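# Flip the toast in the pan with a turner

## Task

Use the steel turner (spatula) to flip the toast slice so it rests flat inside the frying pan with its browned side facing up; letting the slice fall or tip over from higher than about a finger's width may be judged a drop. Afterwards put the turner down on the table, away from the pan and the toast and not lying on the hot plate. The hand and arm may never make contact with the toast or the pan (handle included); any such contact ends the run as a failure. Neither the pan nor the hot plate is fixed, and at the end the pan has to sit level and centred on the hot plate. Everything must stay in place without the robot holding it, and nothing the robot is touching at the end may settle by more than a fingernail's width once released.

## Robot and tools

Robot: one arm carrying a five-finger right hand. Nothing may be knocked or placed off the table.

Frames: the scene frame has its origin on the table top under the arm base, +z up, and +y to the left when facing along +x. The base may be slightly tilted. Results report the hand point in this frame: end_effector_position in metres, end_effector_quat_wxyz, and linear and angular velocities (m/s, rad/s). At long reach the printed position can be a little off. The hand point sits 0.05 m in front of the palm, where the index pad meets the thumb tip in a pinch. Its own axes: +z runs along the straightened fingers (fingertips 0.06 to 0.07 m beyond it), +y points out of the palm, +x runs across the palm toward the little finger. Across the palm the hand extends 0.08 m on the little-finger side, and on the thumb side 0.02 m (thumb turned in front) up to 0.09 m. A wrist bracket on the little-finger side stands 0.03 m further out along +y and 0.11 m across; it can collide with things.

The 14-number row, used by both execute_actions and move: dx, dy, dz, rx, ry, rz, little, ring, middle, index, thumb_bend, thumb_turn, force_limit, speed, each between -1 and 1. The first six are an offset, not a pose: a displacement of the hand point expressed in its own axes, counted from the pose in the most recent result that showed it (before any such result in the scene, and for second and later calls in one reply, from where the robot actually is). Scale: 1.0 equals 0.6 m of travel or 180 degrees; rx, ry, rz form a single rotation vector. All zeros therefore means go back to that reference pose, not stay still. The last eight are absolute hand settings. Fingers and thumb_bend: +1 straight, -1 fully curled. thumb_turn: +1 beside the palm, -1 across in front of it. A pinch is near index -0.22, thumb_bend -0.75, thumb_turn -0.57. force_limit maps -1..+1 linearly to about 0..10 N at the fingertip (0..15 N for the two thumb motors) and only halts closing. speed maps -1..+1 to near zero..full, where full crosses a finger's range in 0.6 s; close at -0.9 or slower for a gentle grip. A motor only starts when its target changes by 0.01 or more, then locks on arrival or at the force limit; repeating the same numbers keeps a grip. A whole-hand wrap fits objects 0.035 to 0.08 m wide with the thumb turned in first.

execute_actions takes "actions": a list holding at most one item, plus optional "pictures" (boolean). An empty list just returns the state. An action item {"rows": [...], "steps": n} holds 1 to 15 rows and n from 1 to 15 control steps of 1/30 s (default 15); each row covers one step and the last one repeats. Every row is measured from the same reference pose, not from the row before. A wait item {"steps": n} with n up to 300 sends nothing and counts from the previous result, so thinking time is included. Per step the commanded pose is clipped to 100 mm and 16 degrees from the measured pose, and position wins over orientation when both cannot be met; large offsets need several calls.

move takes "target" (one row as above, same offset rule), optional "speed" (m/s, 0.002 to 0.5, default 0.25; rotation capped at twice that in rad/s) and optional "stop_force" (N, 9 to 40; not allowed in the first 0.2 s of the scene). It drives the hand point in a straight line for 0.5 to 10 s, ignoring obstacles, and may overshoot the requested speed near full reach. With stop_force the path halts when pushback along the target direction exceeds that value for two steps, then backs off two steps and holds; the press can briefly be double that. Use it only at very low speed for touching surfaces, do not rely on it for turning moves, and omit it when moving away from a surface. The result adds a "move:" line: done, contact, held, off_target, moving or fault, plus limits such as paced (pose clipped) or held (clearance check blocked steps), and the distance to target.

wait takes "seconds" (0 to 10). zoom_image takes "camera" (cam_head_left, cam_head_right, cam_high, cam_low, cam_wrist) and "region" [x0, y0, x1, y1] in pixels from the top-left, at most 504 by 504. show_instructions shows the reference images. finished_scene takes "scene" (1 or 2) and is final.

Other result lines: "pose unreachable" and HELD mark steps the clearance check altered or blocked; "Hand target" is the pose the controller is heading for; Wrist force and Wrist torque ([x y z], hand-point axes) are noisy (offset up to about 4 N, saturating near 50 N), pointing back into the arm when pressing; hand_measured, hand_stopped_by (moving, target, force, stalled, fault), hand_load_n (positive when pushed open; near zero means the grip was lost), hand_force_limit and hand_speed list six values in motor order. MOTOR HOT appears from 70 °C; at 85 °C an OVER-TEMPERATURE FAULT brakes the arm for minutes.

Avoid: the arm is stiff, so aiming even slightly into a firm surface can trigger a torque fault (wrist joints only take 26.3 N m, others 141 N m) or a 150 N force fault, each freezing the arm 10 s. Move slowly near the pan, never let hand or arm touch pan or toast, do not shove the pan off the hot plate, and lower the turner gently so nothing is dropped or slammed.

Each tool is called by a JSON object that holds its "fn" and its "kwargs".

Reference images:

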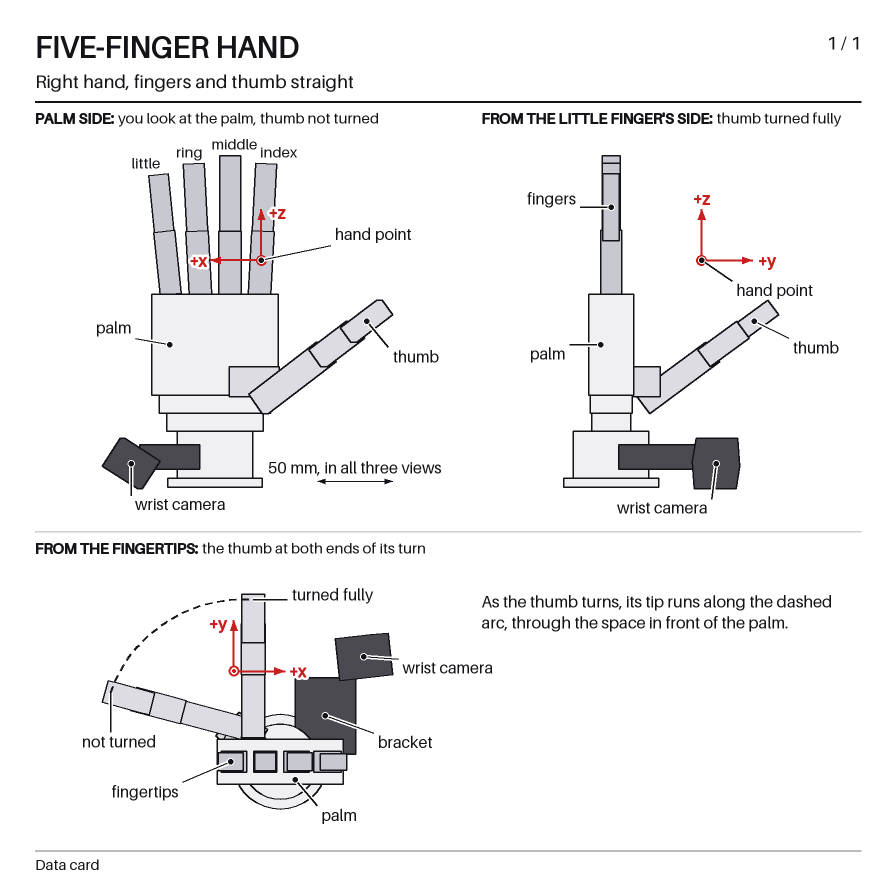

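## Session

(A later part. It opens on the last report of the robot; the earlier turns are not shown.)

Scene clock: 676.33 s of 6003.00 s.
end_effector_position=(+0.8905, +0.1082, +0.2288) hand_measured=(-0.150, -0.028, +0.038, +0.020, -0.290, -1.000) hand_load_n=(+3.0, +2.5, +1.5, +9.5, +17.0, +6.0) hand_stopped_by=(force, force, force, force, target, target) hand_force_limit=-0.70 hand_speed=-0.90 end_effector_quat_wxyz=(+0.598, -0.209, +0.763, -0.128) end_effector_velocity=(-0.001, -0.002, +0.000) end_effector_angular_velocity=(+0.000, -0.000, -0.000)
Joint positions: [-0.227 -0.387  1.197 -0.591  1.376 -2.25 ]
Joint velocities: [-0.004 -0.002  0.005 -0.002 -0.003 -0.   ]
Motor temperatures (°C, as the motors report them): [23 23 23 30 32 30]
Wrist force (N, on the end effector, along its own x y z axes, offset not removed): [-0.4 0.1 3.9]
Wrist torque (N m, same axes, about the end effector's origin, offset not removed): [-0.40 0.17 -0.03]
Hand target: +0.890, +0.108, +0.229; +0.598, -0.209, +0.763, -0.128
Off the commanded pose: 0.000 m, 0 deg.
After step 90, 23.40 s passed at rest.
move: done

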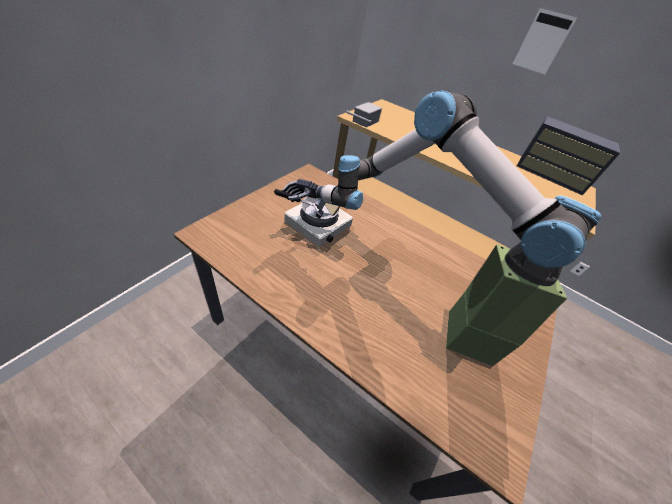

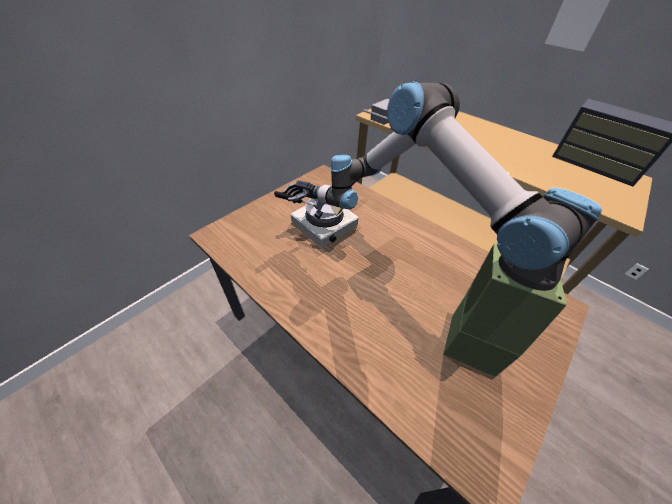

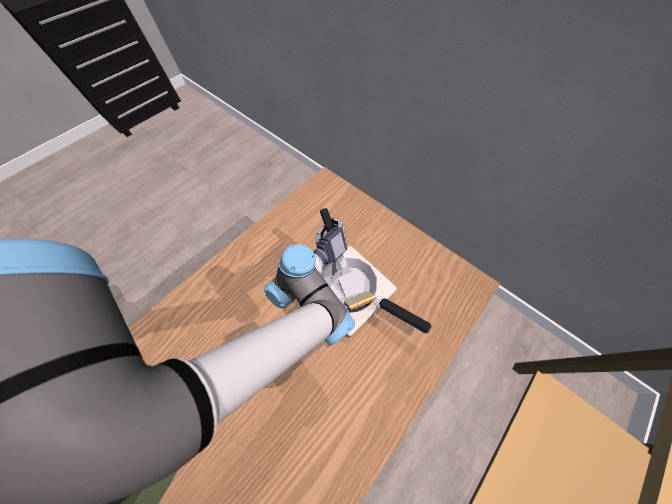

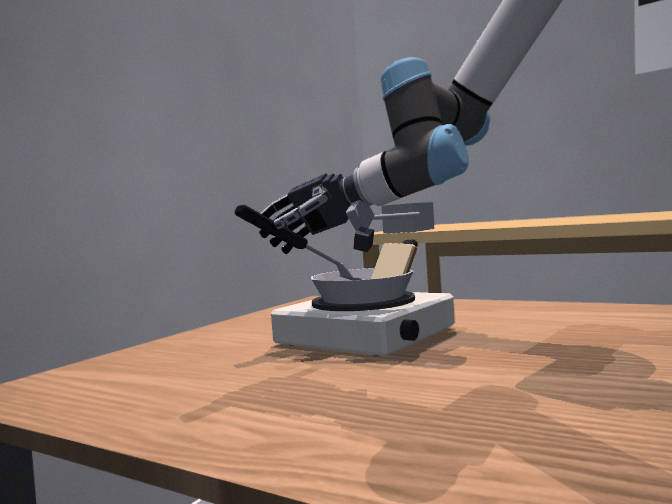

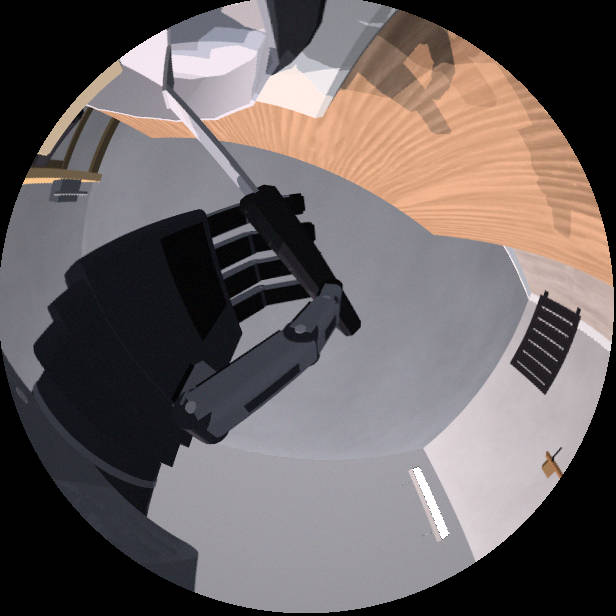

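{"fn": "move", "kwargs": {"target": [0.0034,-0.0049,-0.0030,0,0,0,-0.33,-0.38,-0.35,-0.3,-0.3,-1,-0.7,-0.9], "speed": 0.006}}

{"fn": "zoom_image", "kwargs": {"camera": "cam_low", "region": [280,200,430,320]}}

{"fn": "zoom_image", "kwargs": {"camera": "cam_high", "region": [310,230,400,320]}}

Scene clock: 684.73 s of 6003.00 s.
end_effector_position=(+0.8889, +0.1047, +0.2289) hand_measured=(-0.150, -0.028, +0.038, +0.020, -0.290, -1.000) hand_load_n=(+3.0, +2.5, +1.5, +9.5, +17.0, +6.0) hand_stopped_by=(force, force, force, force, target, target) hand_force_limit=-0.70 hand_speed=-0.90 end_effector_quat_wxyz=(+0.598, -0.209, +0.763, -0.128) end_effector_velocity=(-0.001, -0.001, -0.000) end_effector_angular_velocity=(-0.001, +0.000, +0.001)
Joint positions: [-0.233 -0.391  1.204 -0.594  1.37  -2.251]
Joint velocities: [-0.002 -0.001  0.003 -0.001 -0.003 -0.001]
Motor temperatures (°C, as the motors report them): [23 23 23 30 32 30]
Wrist force (N, on the end effector, along its own x y z axes, offset not removed): [-0.4 3.9 4.3]
Wrist torque (N m, same axes, about the end effector's origin, offset not removed): [0.22 -0.05 0.20]
Hand target: +0.889, +0.105, +0.229; +0.598, -0.209, +0.763, -0.128
Off the commanded pose: 0.000 m, 0 deg.
After step 90, 4.57 s passed at rest.
move: done

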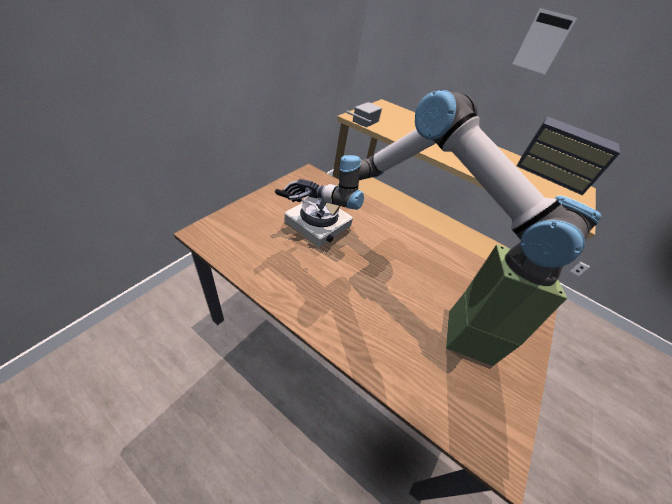

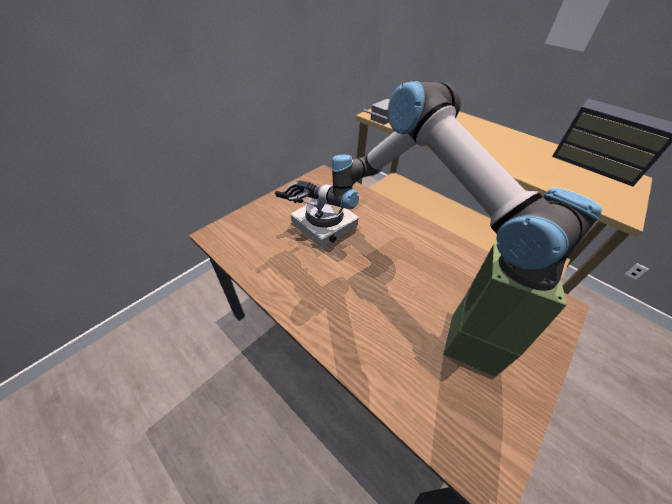

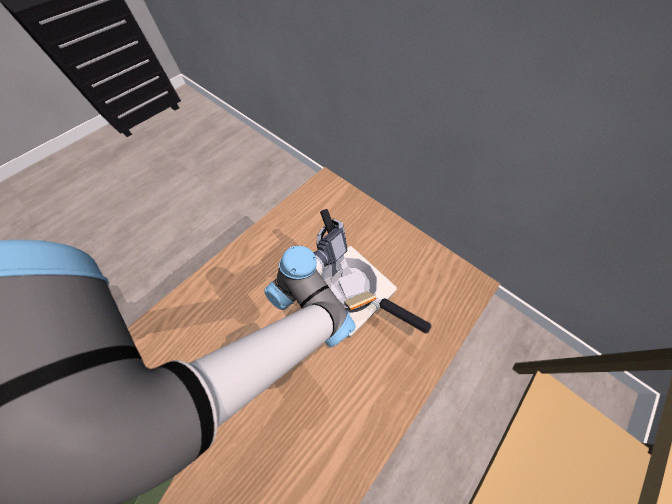

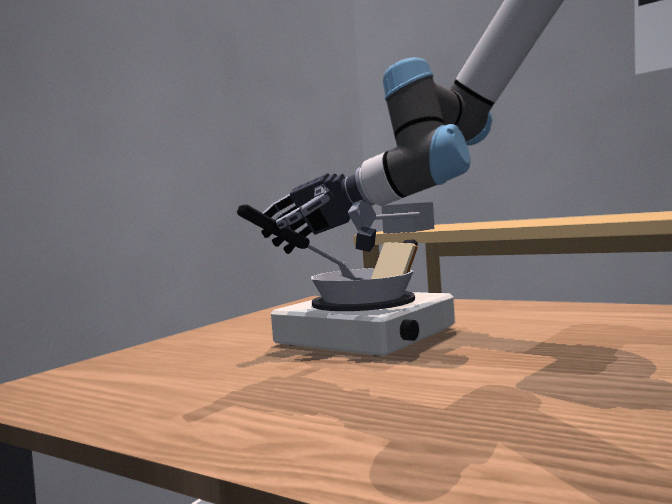

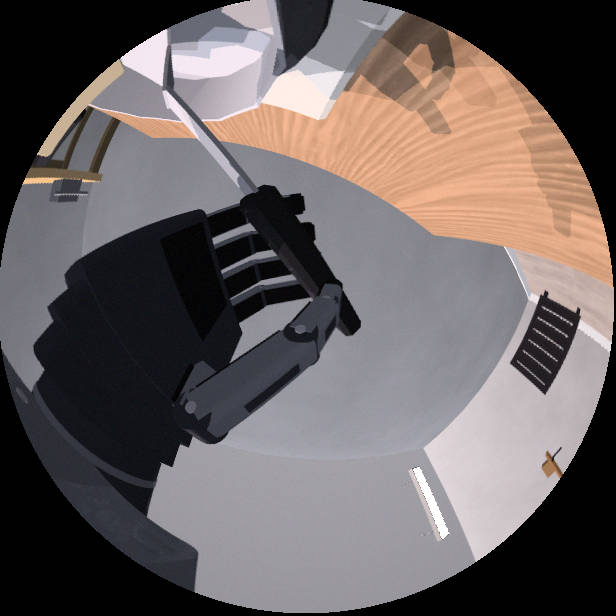

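Region (280, 200, 430, 320) of cam_low's 672x504 image, scaled by 3.360, with more detail than that image has; it fills the top 403 rows of this view, and the rest is white.

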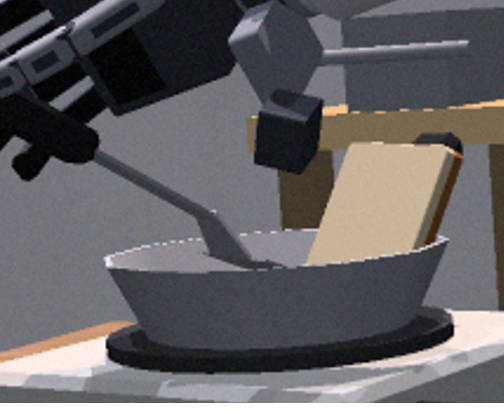

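Region (310, 230, 400, 320) of cam_high's 672x504 image, scaled by 5.600, with more detail than that image has.

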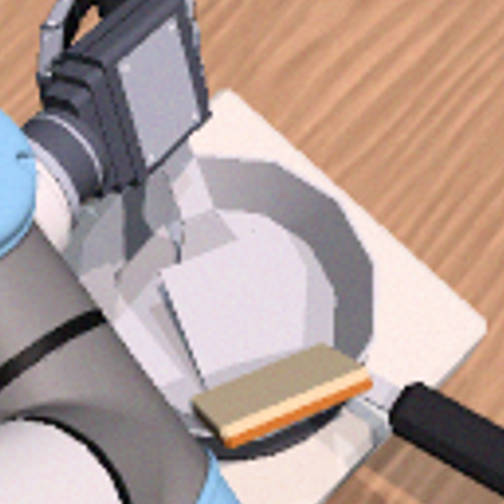

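{"fn": "move", "kwargs": {"target": [0.0034,-0.0049,-0.0030,0,0,0,-0.33,-0.38,-0.35,-0.3,-0.3,-1,-0.7,-0.9], "speed": 0.006}}

{"fn": "zoom_image", "kwargs": {"camera": "cam_low", "region": [280,200,430,320]}}

Scene clock: 689.33 s of 6003.00 s.
end_effector_position=(+0.8873, +0.1012, +0.2289) hand_measured=(-0.150, -0.028, +0.038, +0.020, -0.290, -1.000) hand_load_n=(+3.0, +2.5, +1.5, +9.5, +17.0, +6.0) hand_stopped_by=(force, force, force, force, target, target) hand_force_limit=-0.70 hand_speed=-0.90 end_effector_quat_wxyz=(+0.598, -0.209, +0.763, -0.128) end_effector_velocity=(-0.001, -0.001, +0.001) end_effector_angular_velocity=(+0.002, -0.001, +0.002)
Joint positions: [-0.239 -0.394  1.212 -0.598  1.364 -2.253]
Joint velocities: [-0.002 -0.002  0.003 -0.001 -0.004  0.001]
Motor temperatures (°C, as the motors report them): [23 23 23 30 32 30]
Wrist force (N, on the end effector, along its own x y z axes, offset not removed): [-1.3 4.8 5.4]
Wrist torque (N m, same axes, about the end effector's origin, offset not removed): [0.02 -0.27 0.21]
Hand target: +0.887, +0.101, +0.229; +0.598, -0.209, +0.763, -0.128
Off the commanded pose: 0.000 m, 0 deg.
After step 90, 0.73 s passed at rest.
move: done

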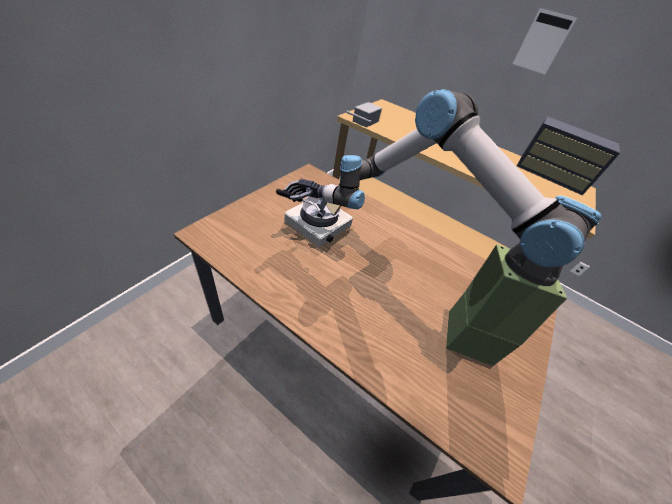

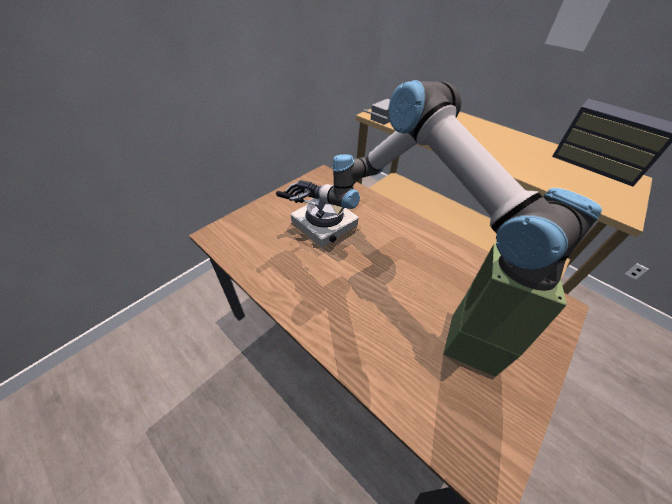

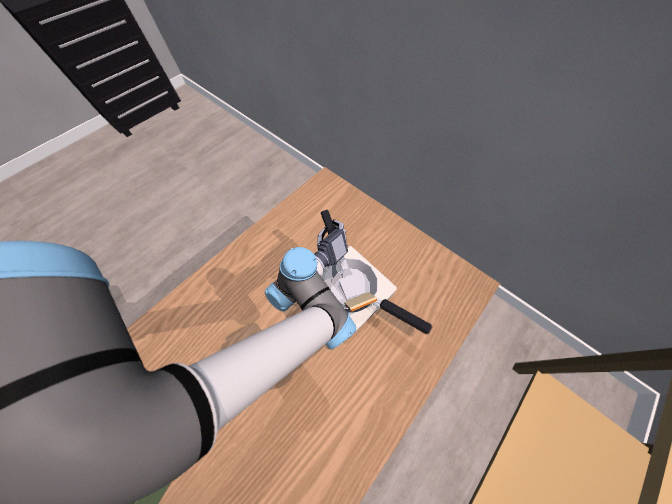

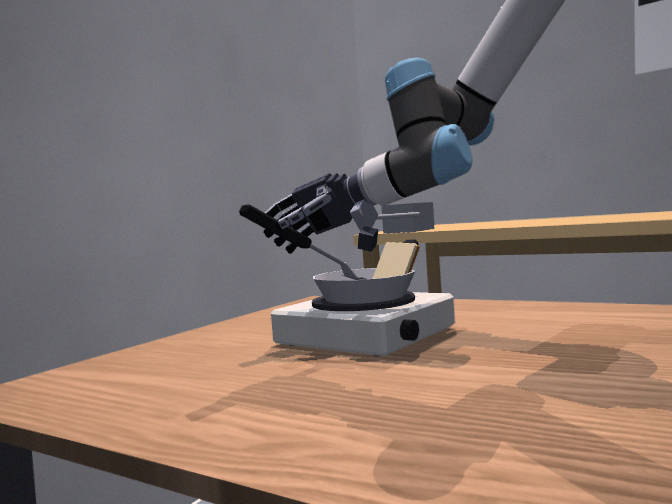

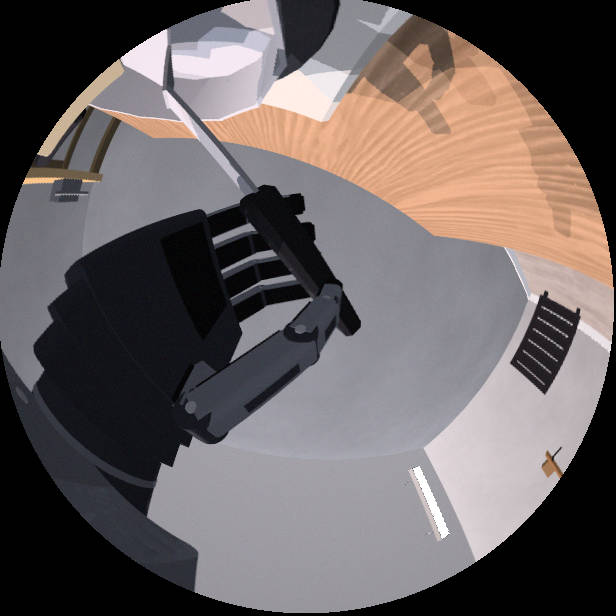

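Region (280, 200, 430, 320) of cam_low's 672x504 image, scaled by 3.360, with more detail than that image has; it fills the top 403 rows of this view, and the rest is white.

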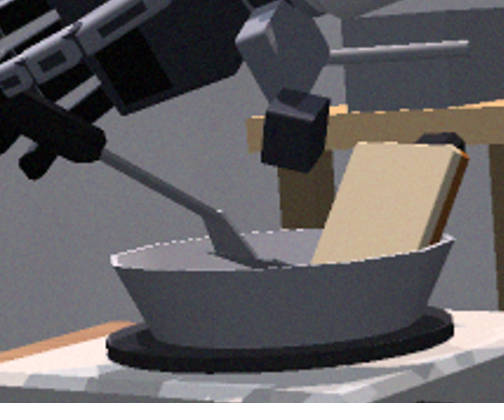

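{"fn": "move", "kwargs": {"target": [-0.0227,0.0215,0.0132,0,0,0,-0.33,-0.38,-0.35,-0.3,-0.3,-1,-0.7,-0.9], "speed": 0.01}}

{"fn": "zoom_image", "kwargs": {"camera": "cam_low", "region": [280,200,430,320]}}

{"fn": "zoom_image", "kwargs": {"camera": "cam_high", "region": [310,230,400,320]}}

Scene clock: 701.97 s of 6003.00 s.
end_effector_position=(+0.8954, +0.1192, +0.2328) hand_measured=(-0.150, -0.028, +0.038, +0.020, -0.290, -1.000) hand_load_n=(+4.0, +2.5, +1.5, +9.0, +17.5, +5.0) hand_stopped_by=(force, force, force, force, target, target) hand_force_limit=-0.70 hand_speed=-0.90 end_effector_quat_wxyz=(+0.598, -0.209, +0.763, -0.128) end_effector_velocity=(+0.001, +0.002, +0.000) end_effector_angular_velocity=(+0.000, +0.000, -0.000)
Joint positions: [-0.208 -0.382  1.176 -0.576  1.394 -2.246]
Joint velocities: [ 0.004  0.002 -0.005  0.003  0.004  0.001]
Motor temperatures (°C, as the motors report them): [23 23 23 30 32 30]
Wrist force (N, on the end effector, along its own x y z axes, offset not removed): [-0.2 3.9 1.3]
Wrist torque (N m, same axes, about the end effector's origin, offset not removed): [0.28 0.18 0.00]
Hand target: +0.896, +0.119, +0.233; +0.598, -0.209, +0.763, -0.128
Off the commanded pose: 0.000 m, 0 deg.
After step 90, 7.37 s passed at rest.
move: done

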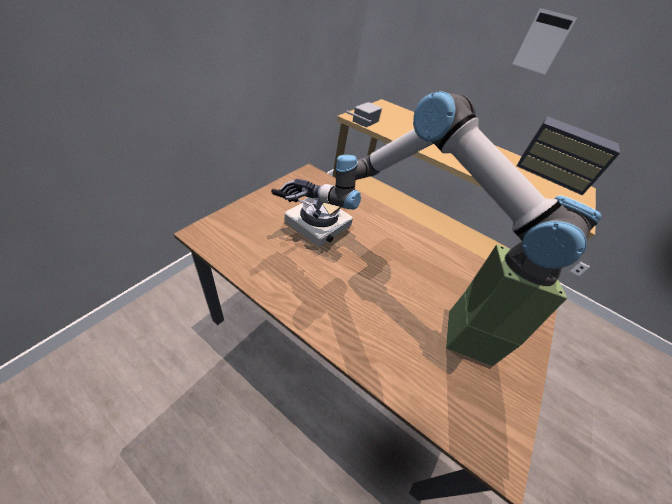

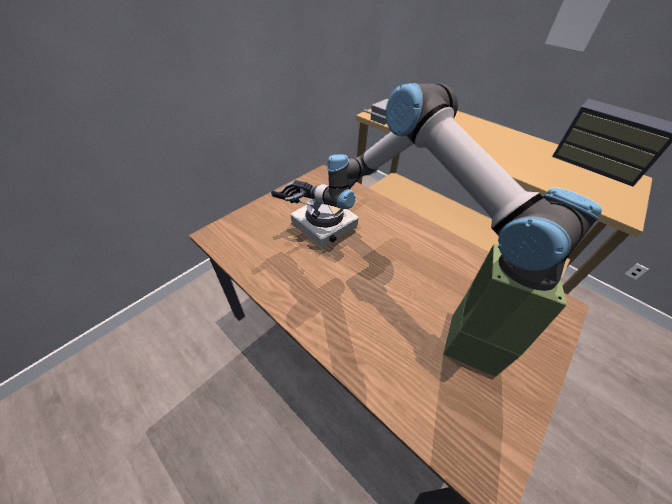

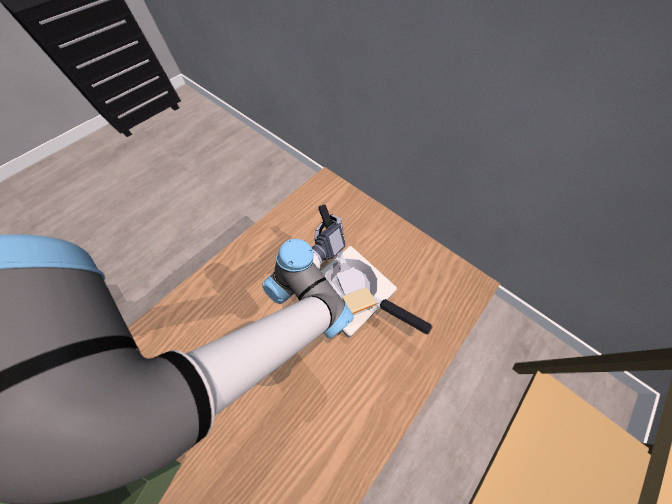

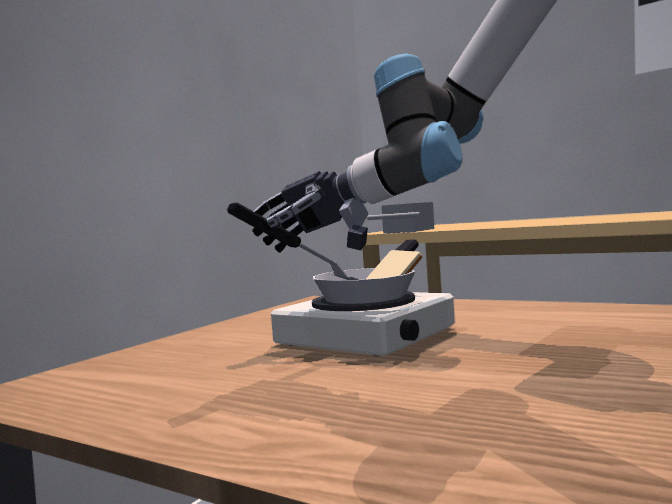

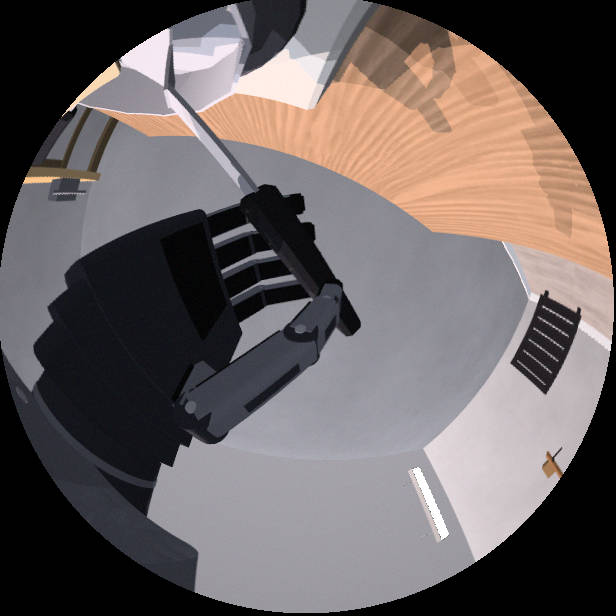

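Region (280, 200, 430, 320) of cam_low's 672x504 image, scaled by 3.360, with more detail than that image has; it fills the top 403 rows of this view, and the rest is white.

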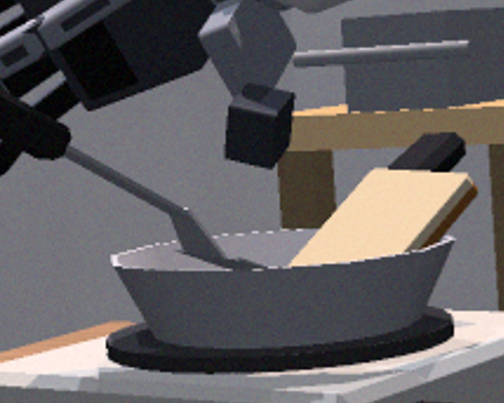

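Region (310, 230, 400, 320) of cam_high's 672x504 image, scaled by 5.600, with more detail than that image has.

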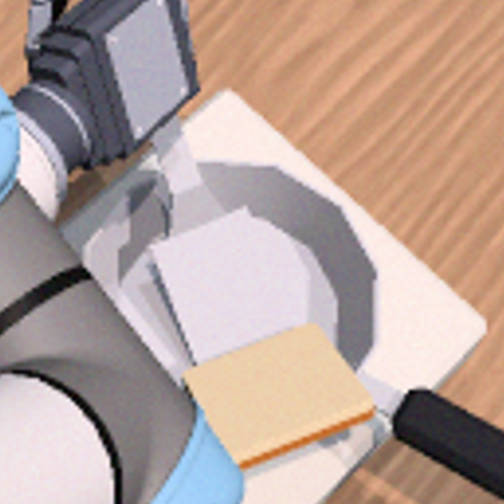

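{"fn": "move", "kwargs": {"target": [-0.0113,0.0191,0.0116,0,0,0,-0.33,-0.38,-0.35,-0.3,-0.3,-1,-0.7,-0.9], "speed": 0.008}}

{"fn": "zoom_image", "kwargs": {"camera": "cam_low", "region": [280,200,430,320]}}

{"fn": "zoom_image", "kwargs": {"camera": "cam_high", "region": [310,230,400,320]}}

Scene clock: 712.00 s of 6003.00 s.
end_effector_position=(+0.9015, +0.1326, +0.2317) hand_measured=(-0.150, -0.028, +0.038, +0.020, -0.290, -1.000) hand_load_n=(+4.0, +2.5, +1.5, +8.5, +17.5, +5.0) hand_stopped_by=(force, force, force, force, target, target) hand_force_limit=-0.70 hand_speed=-0.90 end_effector_quat_wxyz=(+0.598, -0.209, +0.763, -0.128) end_effector_velocity=(+0.001, +0.002, +0.000) end_effector_angular_velocity=(+0.001, -0.001, +0.001)
Joint positions: [-0.187 -0.365  1.144 -0.562  1.415 -2.241]
Joint velocities: [ 0.003  0.002 -0.005  0.002  0.001  0.001]
Motor temperatures (°C, as the motors report them): [23 23 23 30 32 30]
Wrist force (N, on the end effector, along its own x y z axes, offset not removed): [0.5 3.3 5.5]
Wrist torque (N m, same axes, about the end effector's origin, offset not removed): [0.18 -0.13 0.20]
Hand target: +0.902, +0.133, +0.232; +0.598, -0.209, +0.763, -0.128
Off the commanded pose: 0.000 m, 0 deg.
After step 90, 4.97 s passed at rest.
move: done

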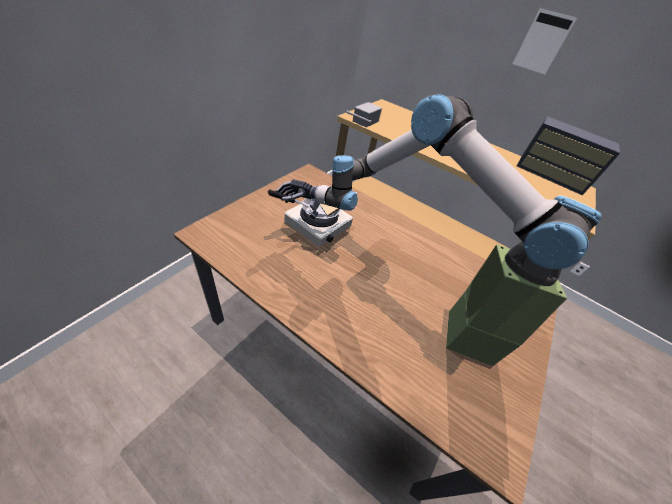

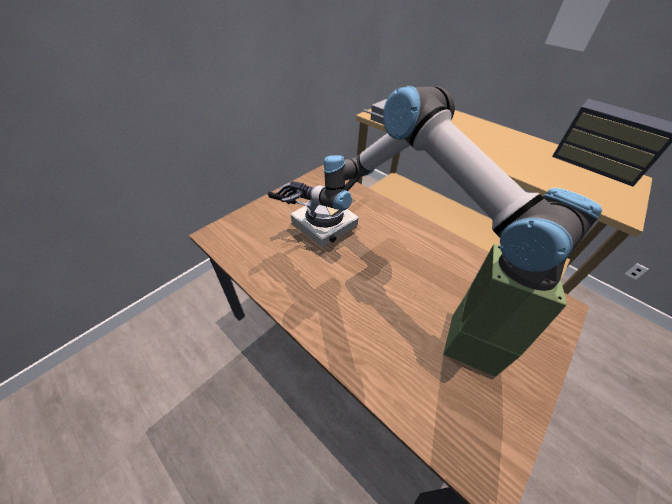

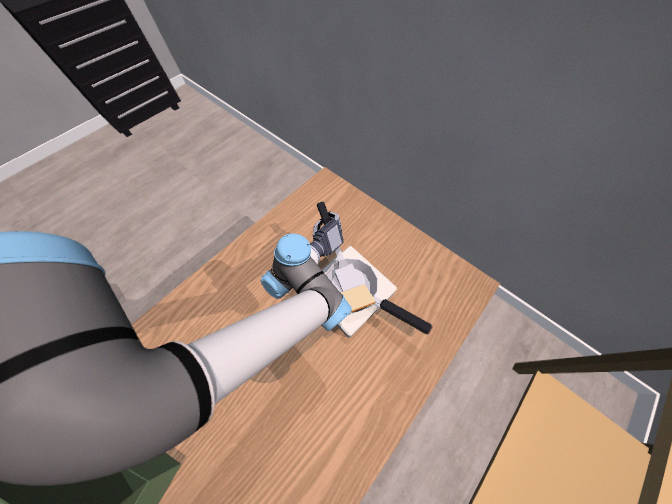

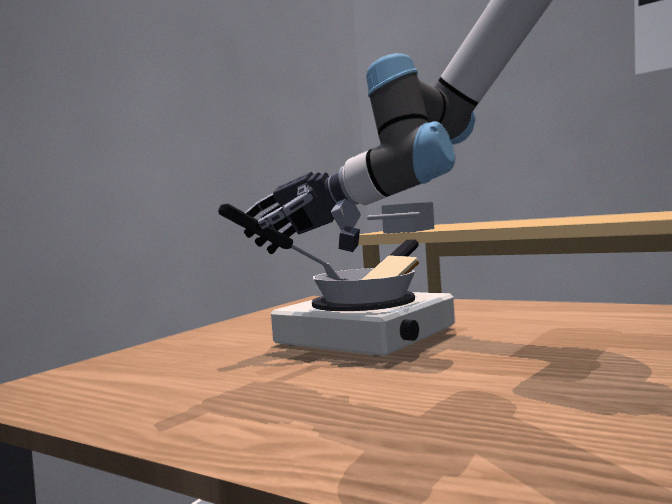

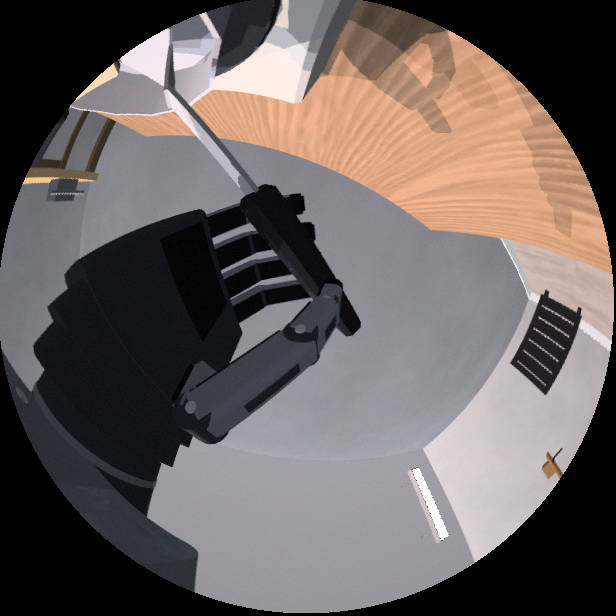

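Region (280, 200, 430, 320) of cam_low's 672x504 image, scaled by 3.360, with more detail than that image has; it fills the top 403 rows of this view, and the rest is white.

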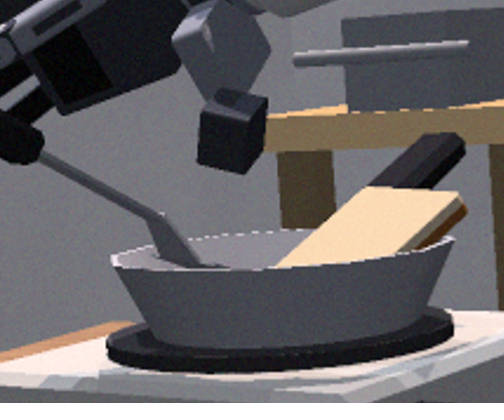

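Region (310, 230, 400, 320) of cam_high's 672x504 image, scaled by 5.600, with more detail than that image has.

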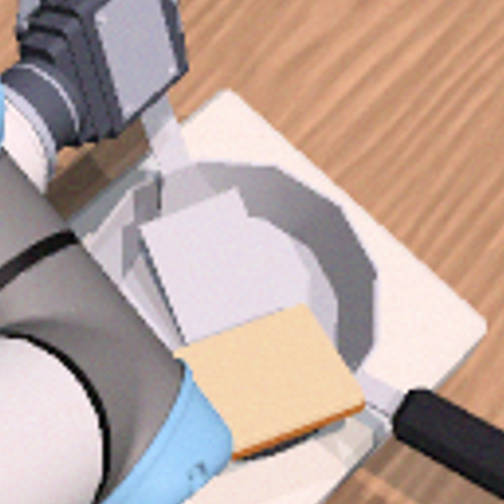

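Following. Another 12 mm, up 2.

{"fn": "move", "kwargs": {"target": [-0.0131,0.0132,0.0081,0,0,0,-0.33,-0.38,-0.35,-0.3,-0.3,-1,-0.7,-0.9], "speed": 0.008}}

{"fn": "zoom_image", "kwargs": {"camera": "cam_low", "region": [280,200,430,320]}}

{"fn": "zoom_image", "kwargs": {"camera": "cam_high", "region": [310,230,400,320]}}

Scene clock: 721.87 s of 6003.00 s.
end_effector_position=(+0.9063, +0.1434, +0.2337) hand_measured=(-0.150, -0.028, +0.038, +0.020, -0.290, -1.000) hand_load_n=(+4.0, +2.5, +1.5, +8.5, +17.5, +5.0) hand_stopped_by=(force, force, force, force, target, target) hand_force_limit=-0.70 hand_speed=-0.90 end_effector_quat_wxyz=(+0.598, -0.209, +0.763, -0.128) end_effector_velocity=(+0.001, +0.001, -0.000) end_effector_angular_velocity=(+0.000, +0.001, -0.001)
Joint positions: [-0.17  -0.355  1.119 -0.547  1.432 -2.237]
Joint velocities: [ 0.002  0.002 -0.004  0.003  0.004  0.001]
Motor temperatures (°C, as the motors report them): [23 23 23 30 32 30]
Wrist force (N, on the end effector, along its own x y z axes, offset not removed): [-5.4 1.0 3.3]
Wrist torque (N m, same axes, about the end effector's origin, offset not removed): [-0.04 0.95 -0.42]
Hand target: +0.906, +0.144, +0.234; +0.598, -0.209, +0.763, -0.128
Off the commanded pose: 0.000 m, 0 deg.
After step 90, 5.17 s passed at rest.
move: done

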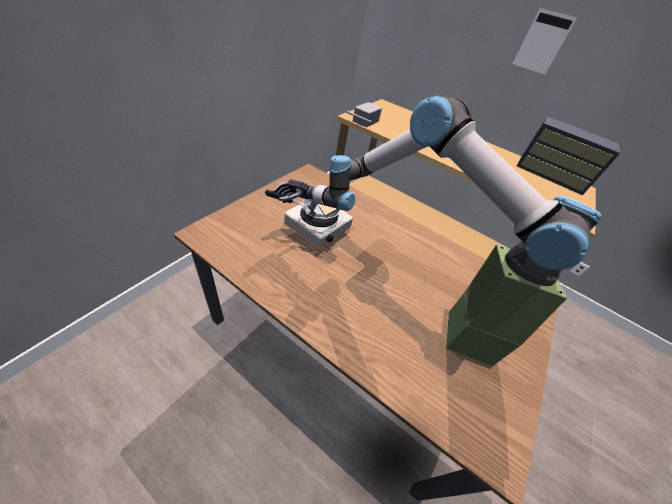

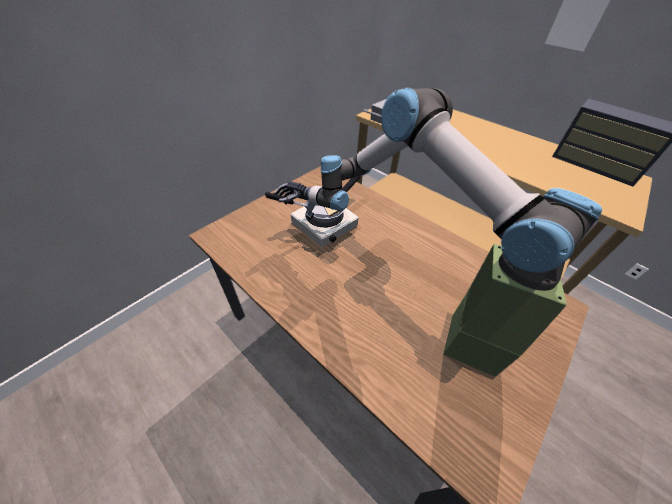

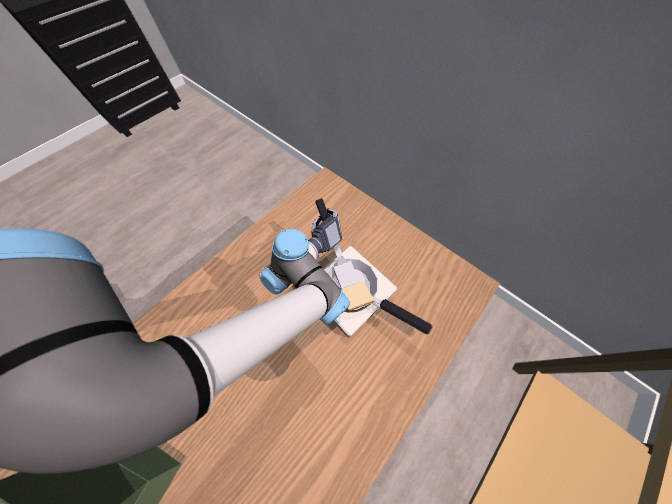

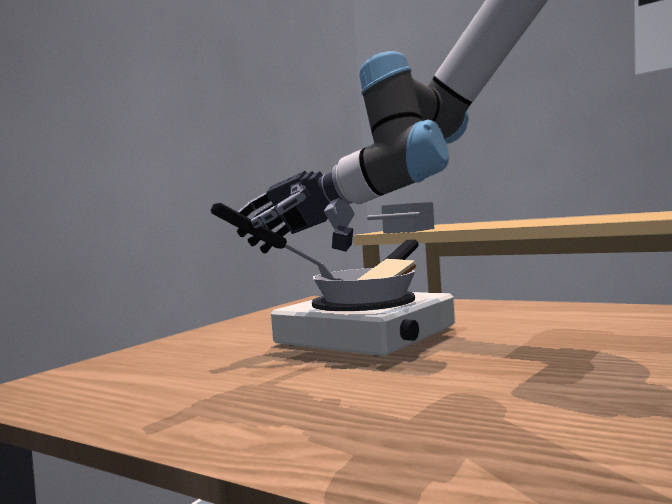

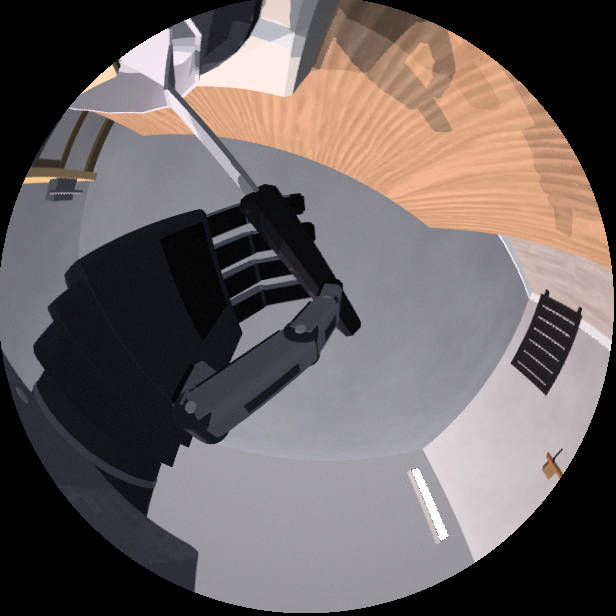

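Region (280, 200, 430, 320) of cam_low's 672x504 image, scaled by 3.360, with more detail than that image has; it fills the top 403 rows of this view, and the rest is white.

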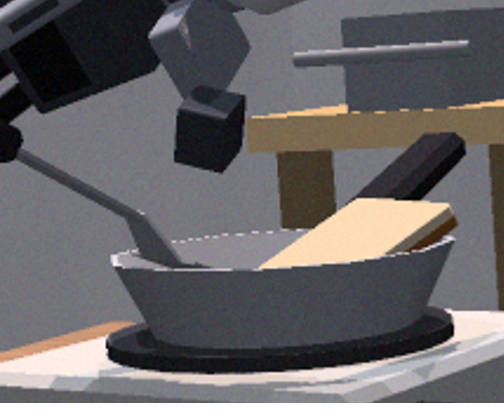

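Region (310, 230, 400, 320) of cam_high's 672x504 image, scaled by 5.600, with more detail than that image has.

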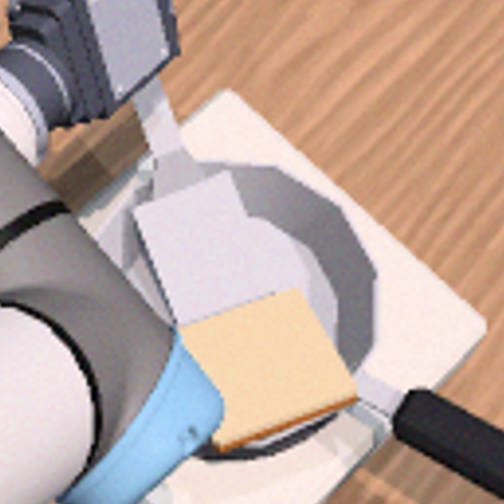

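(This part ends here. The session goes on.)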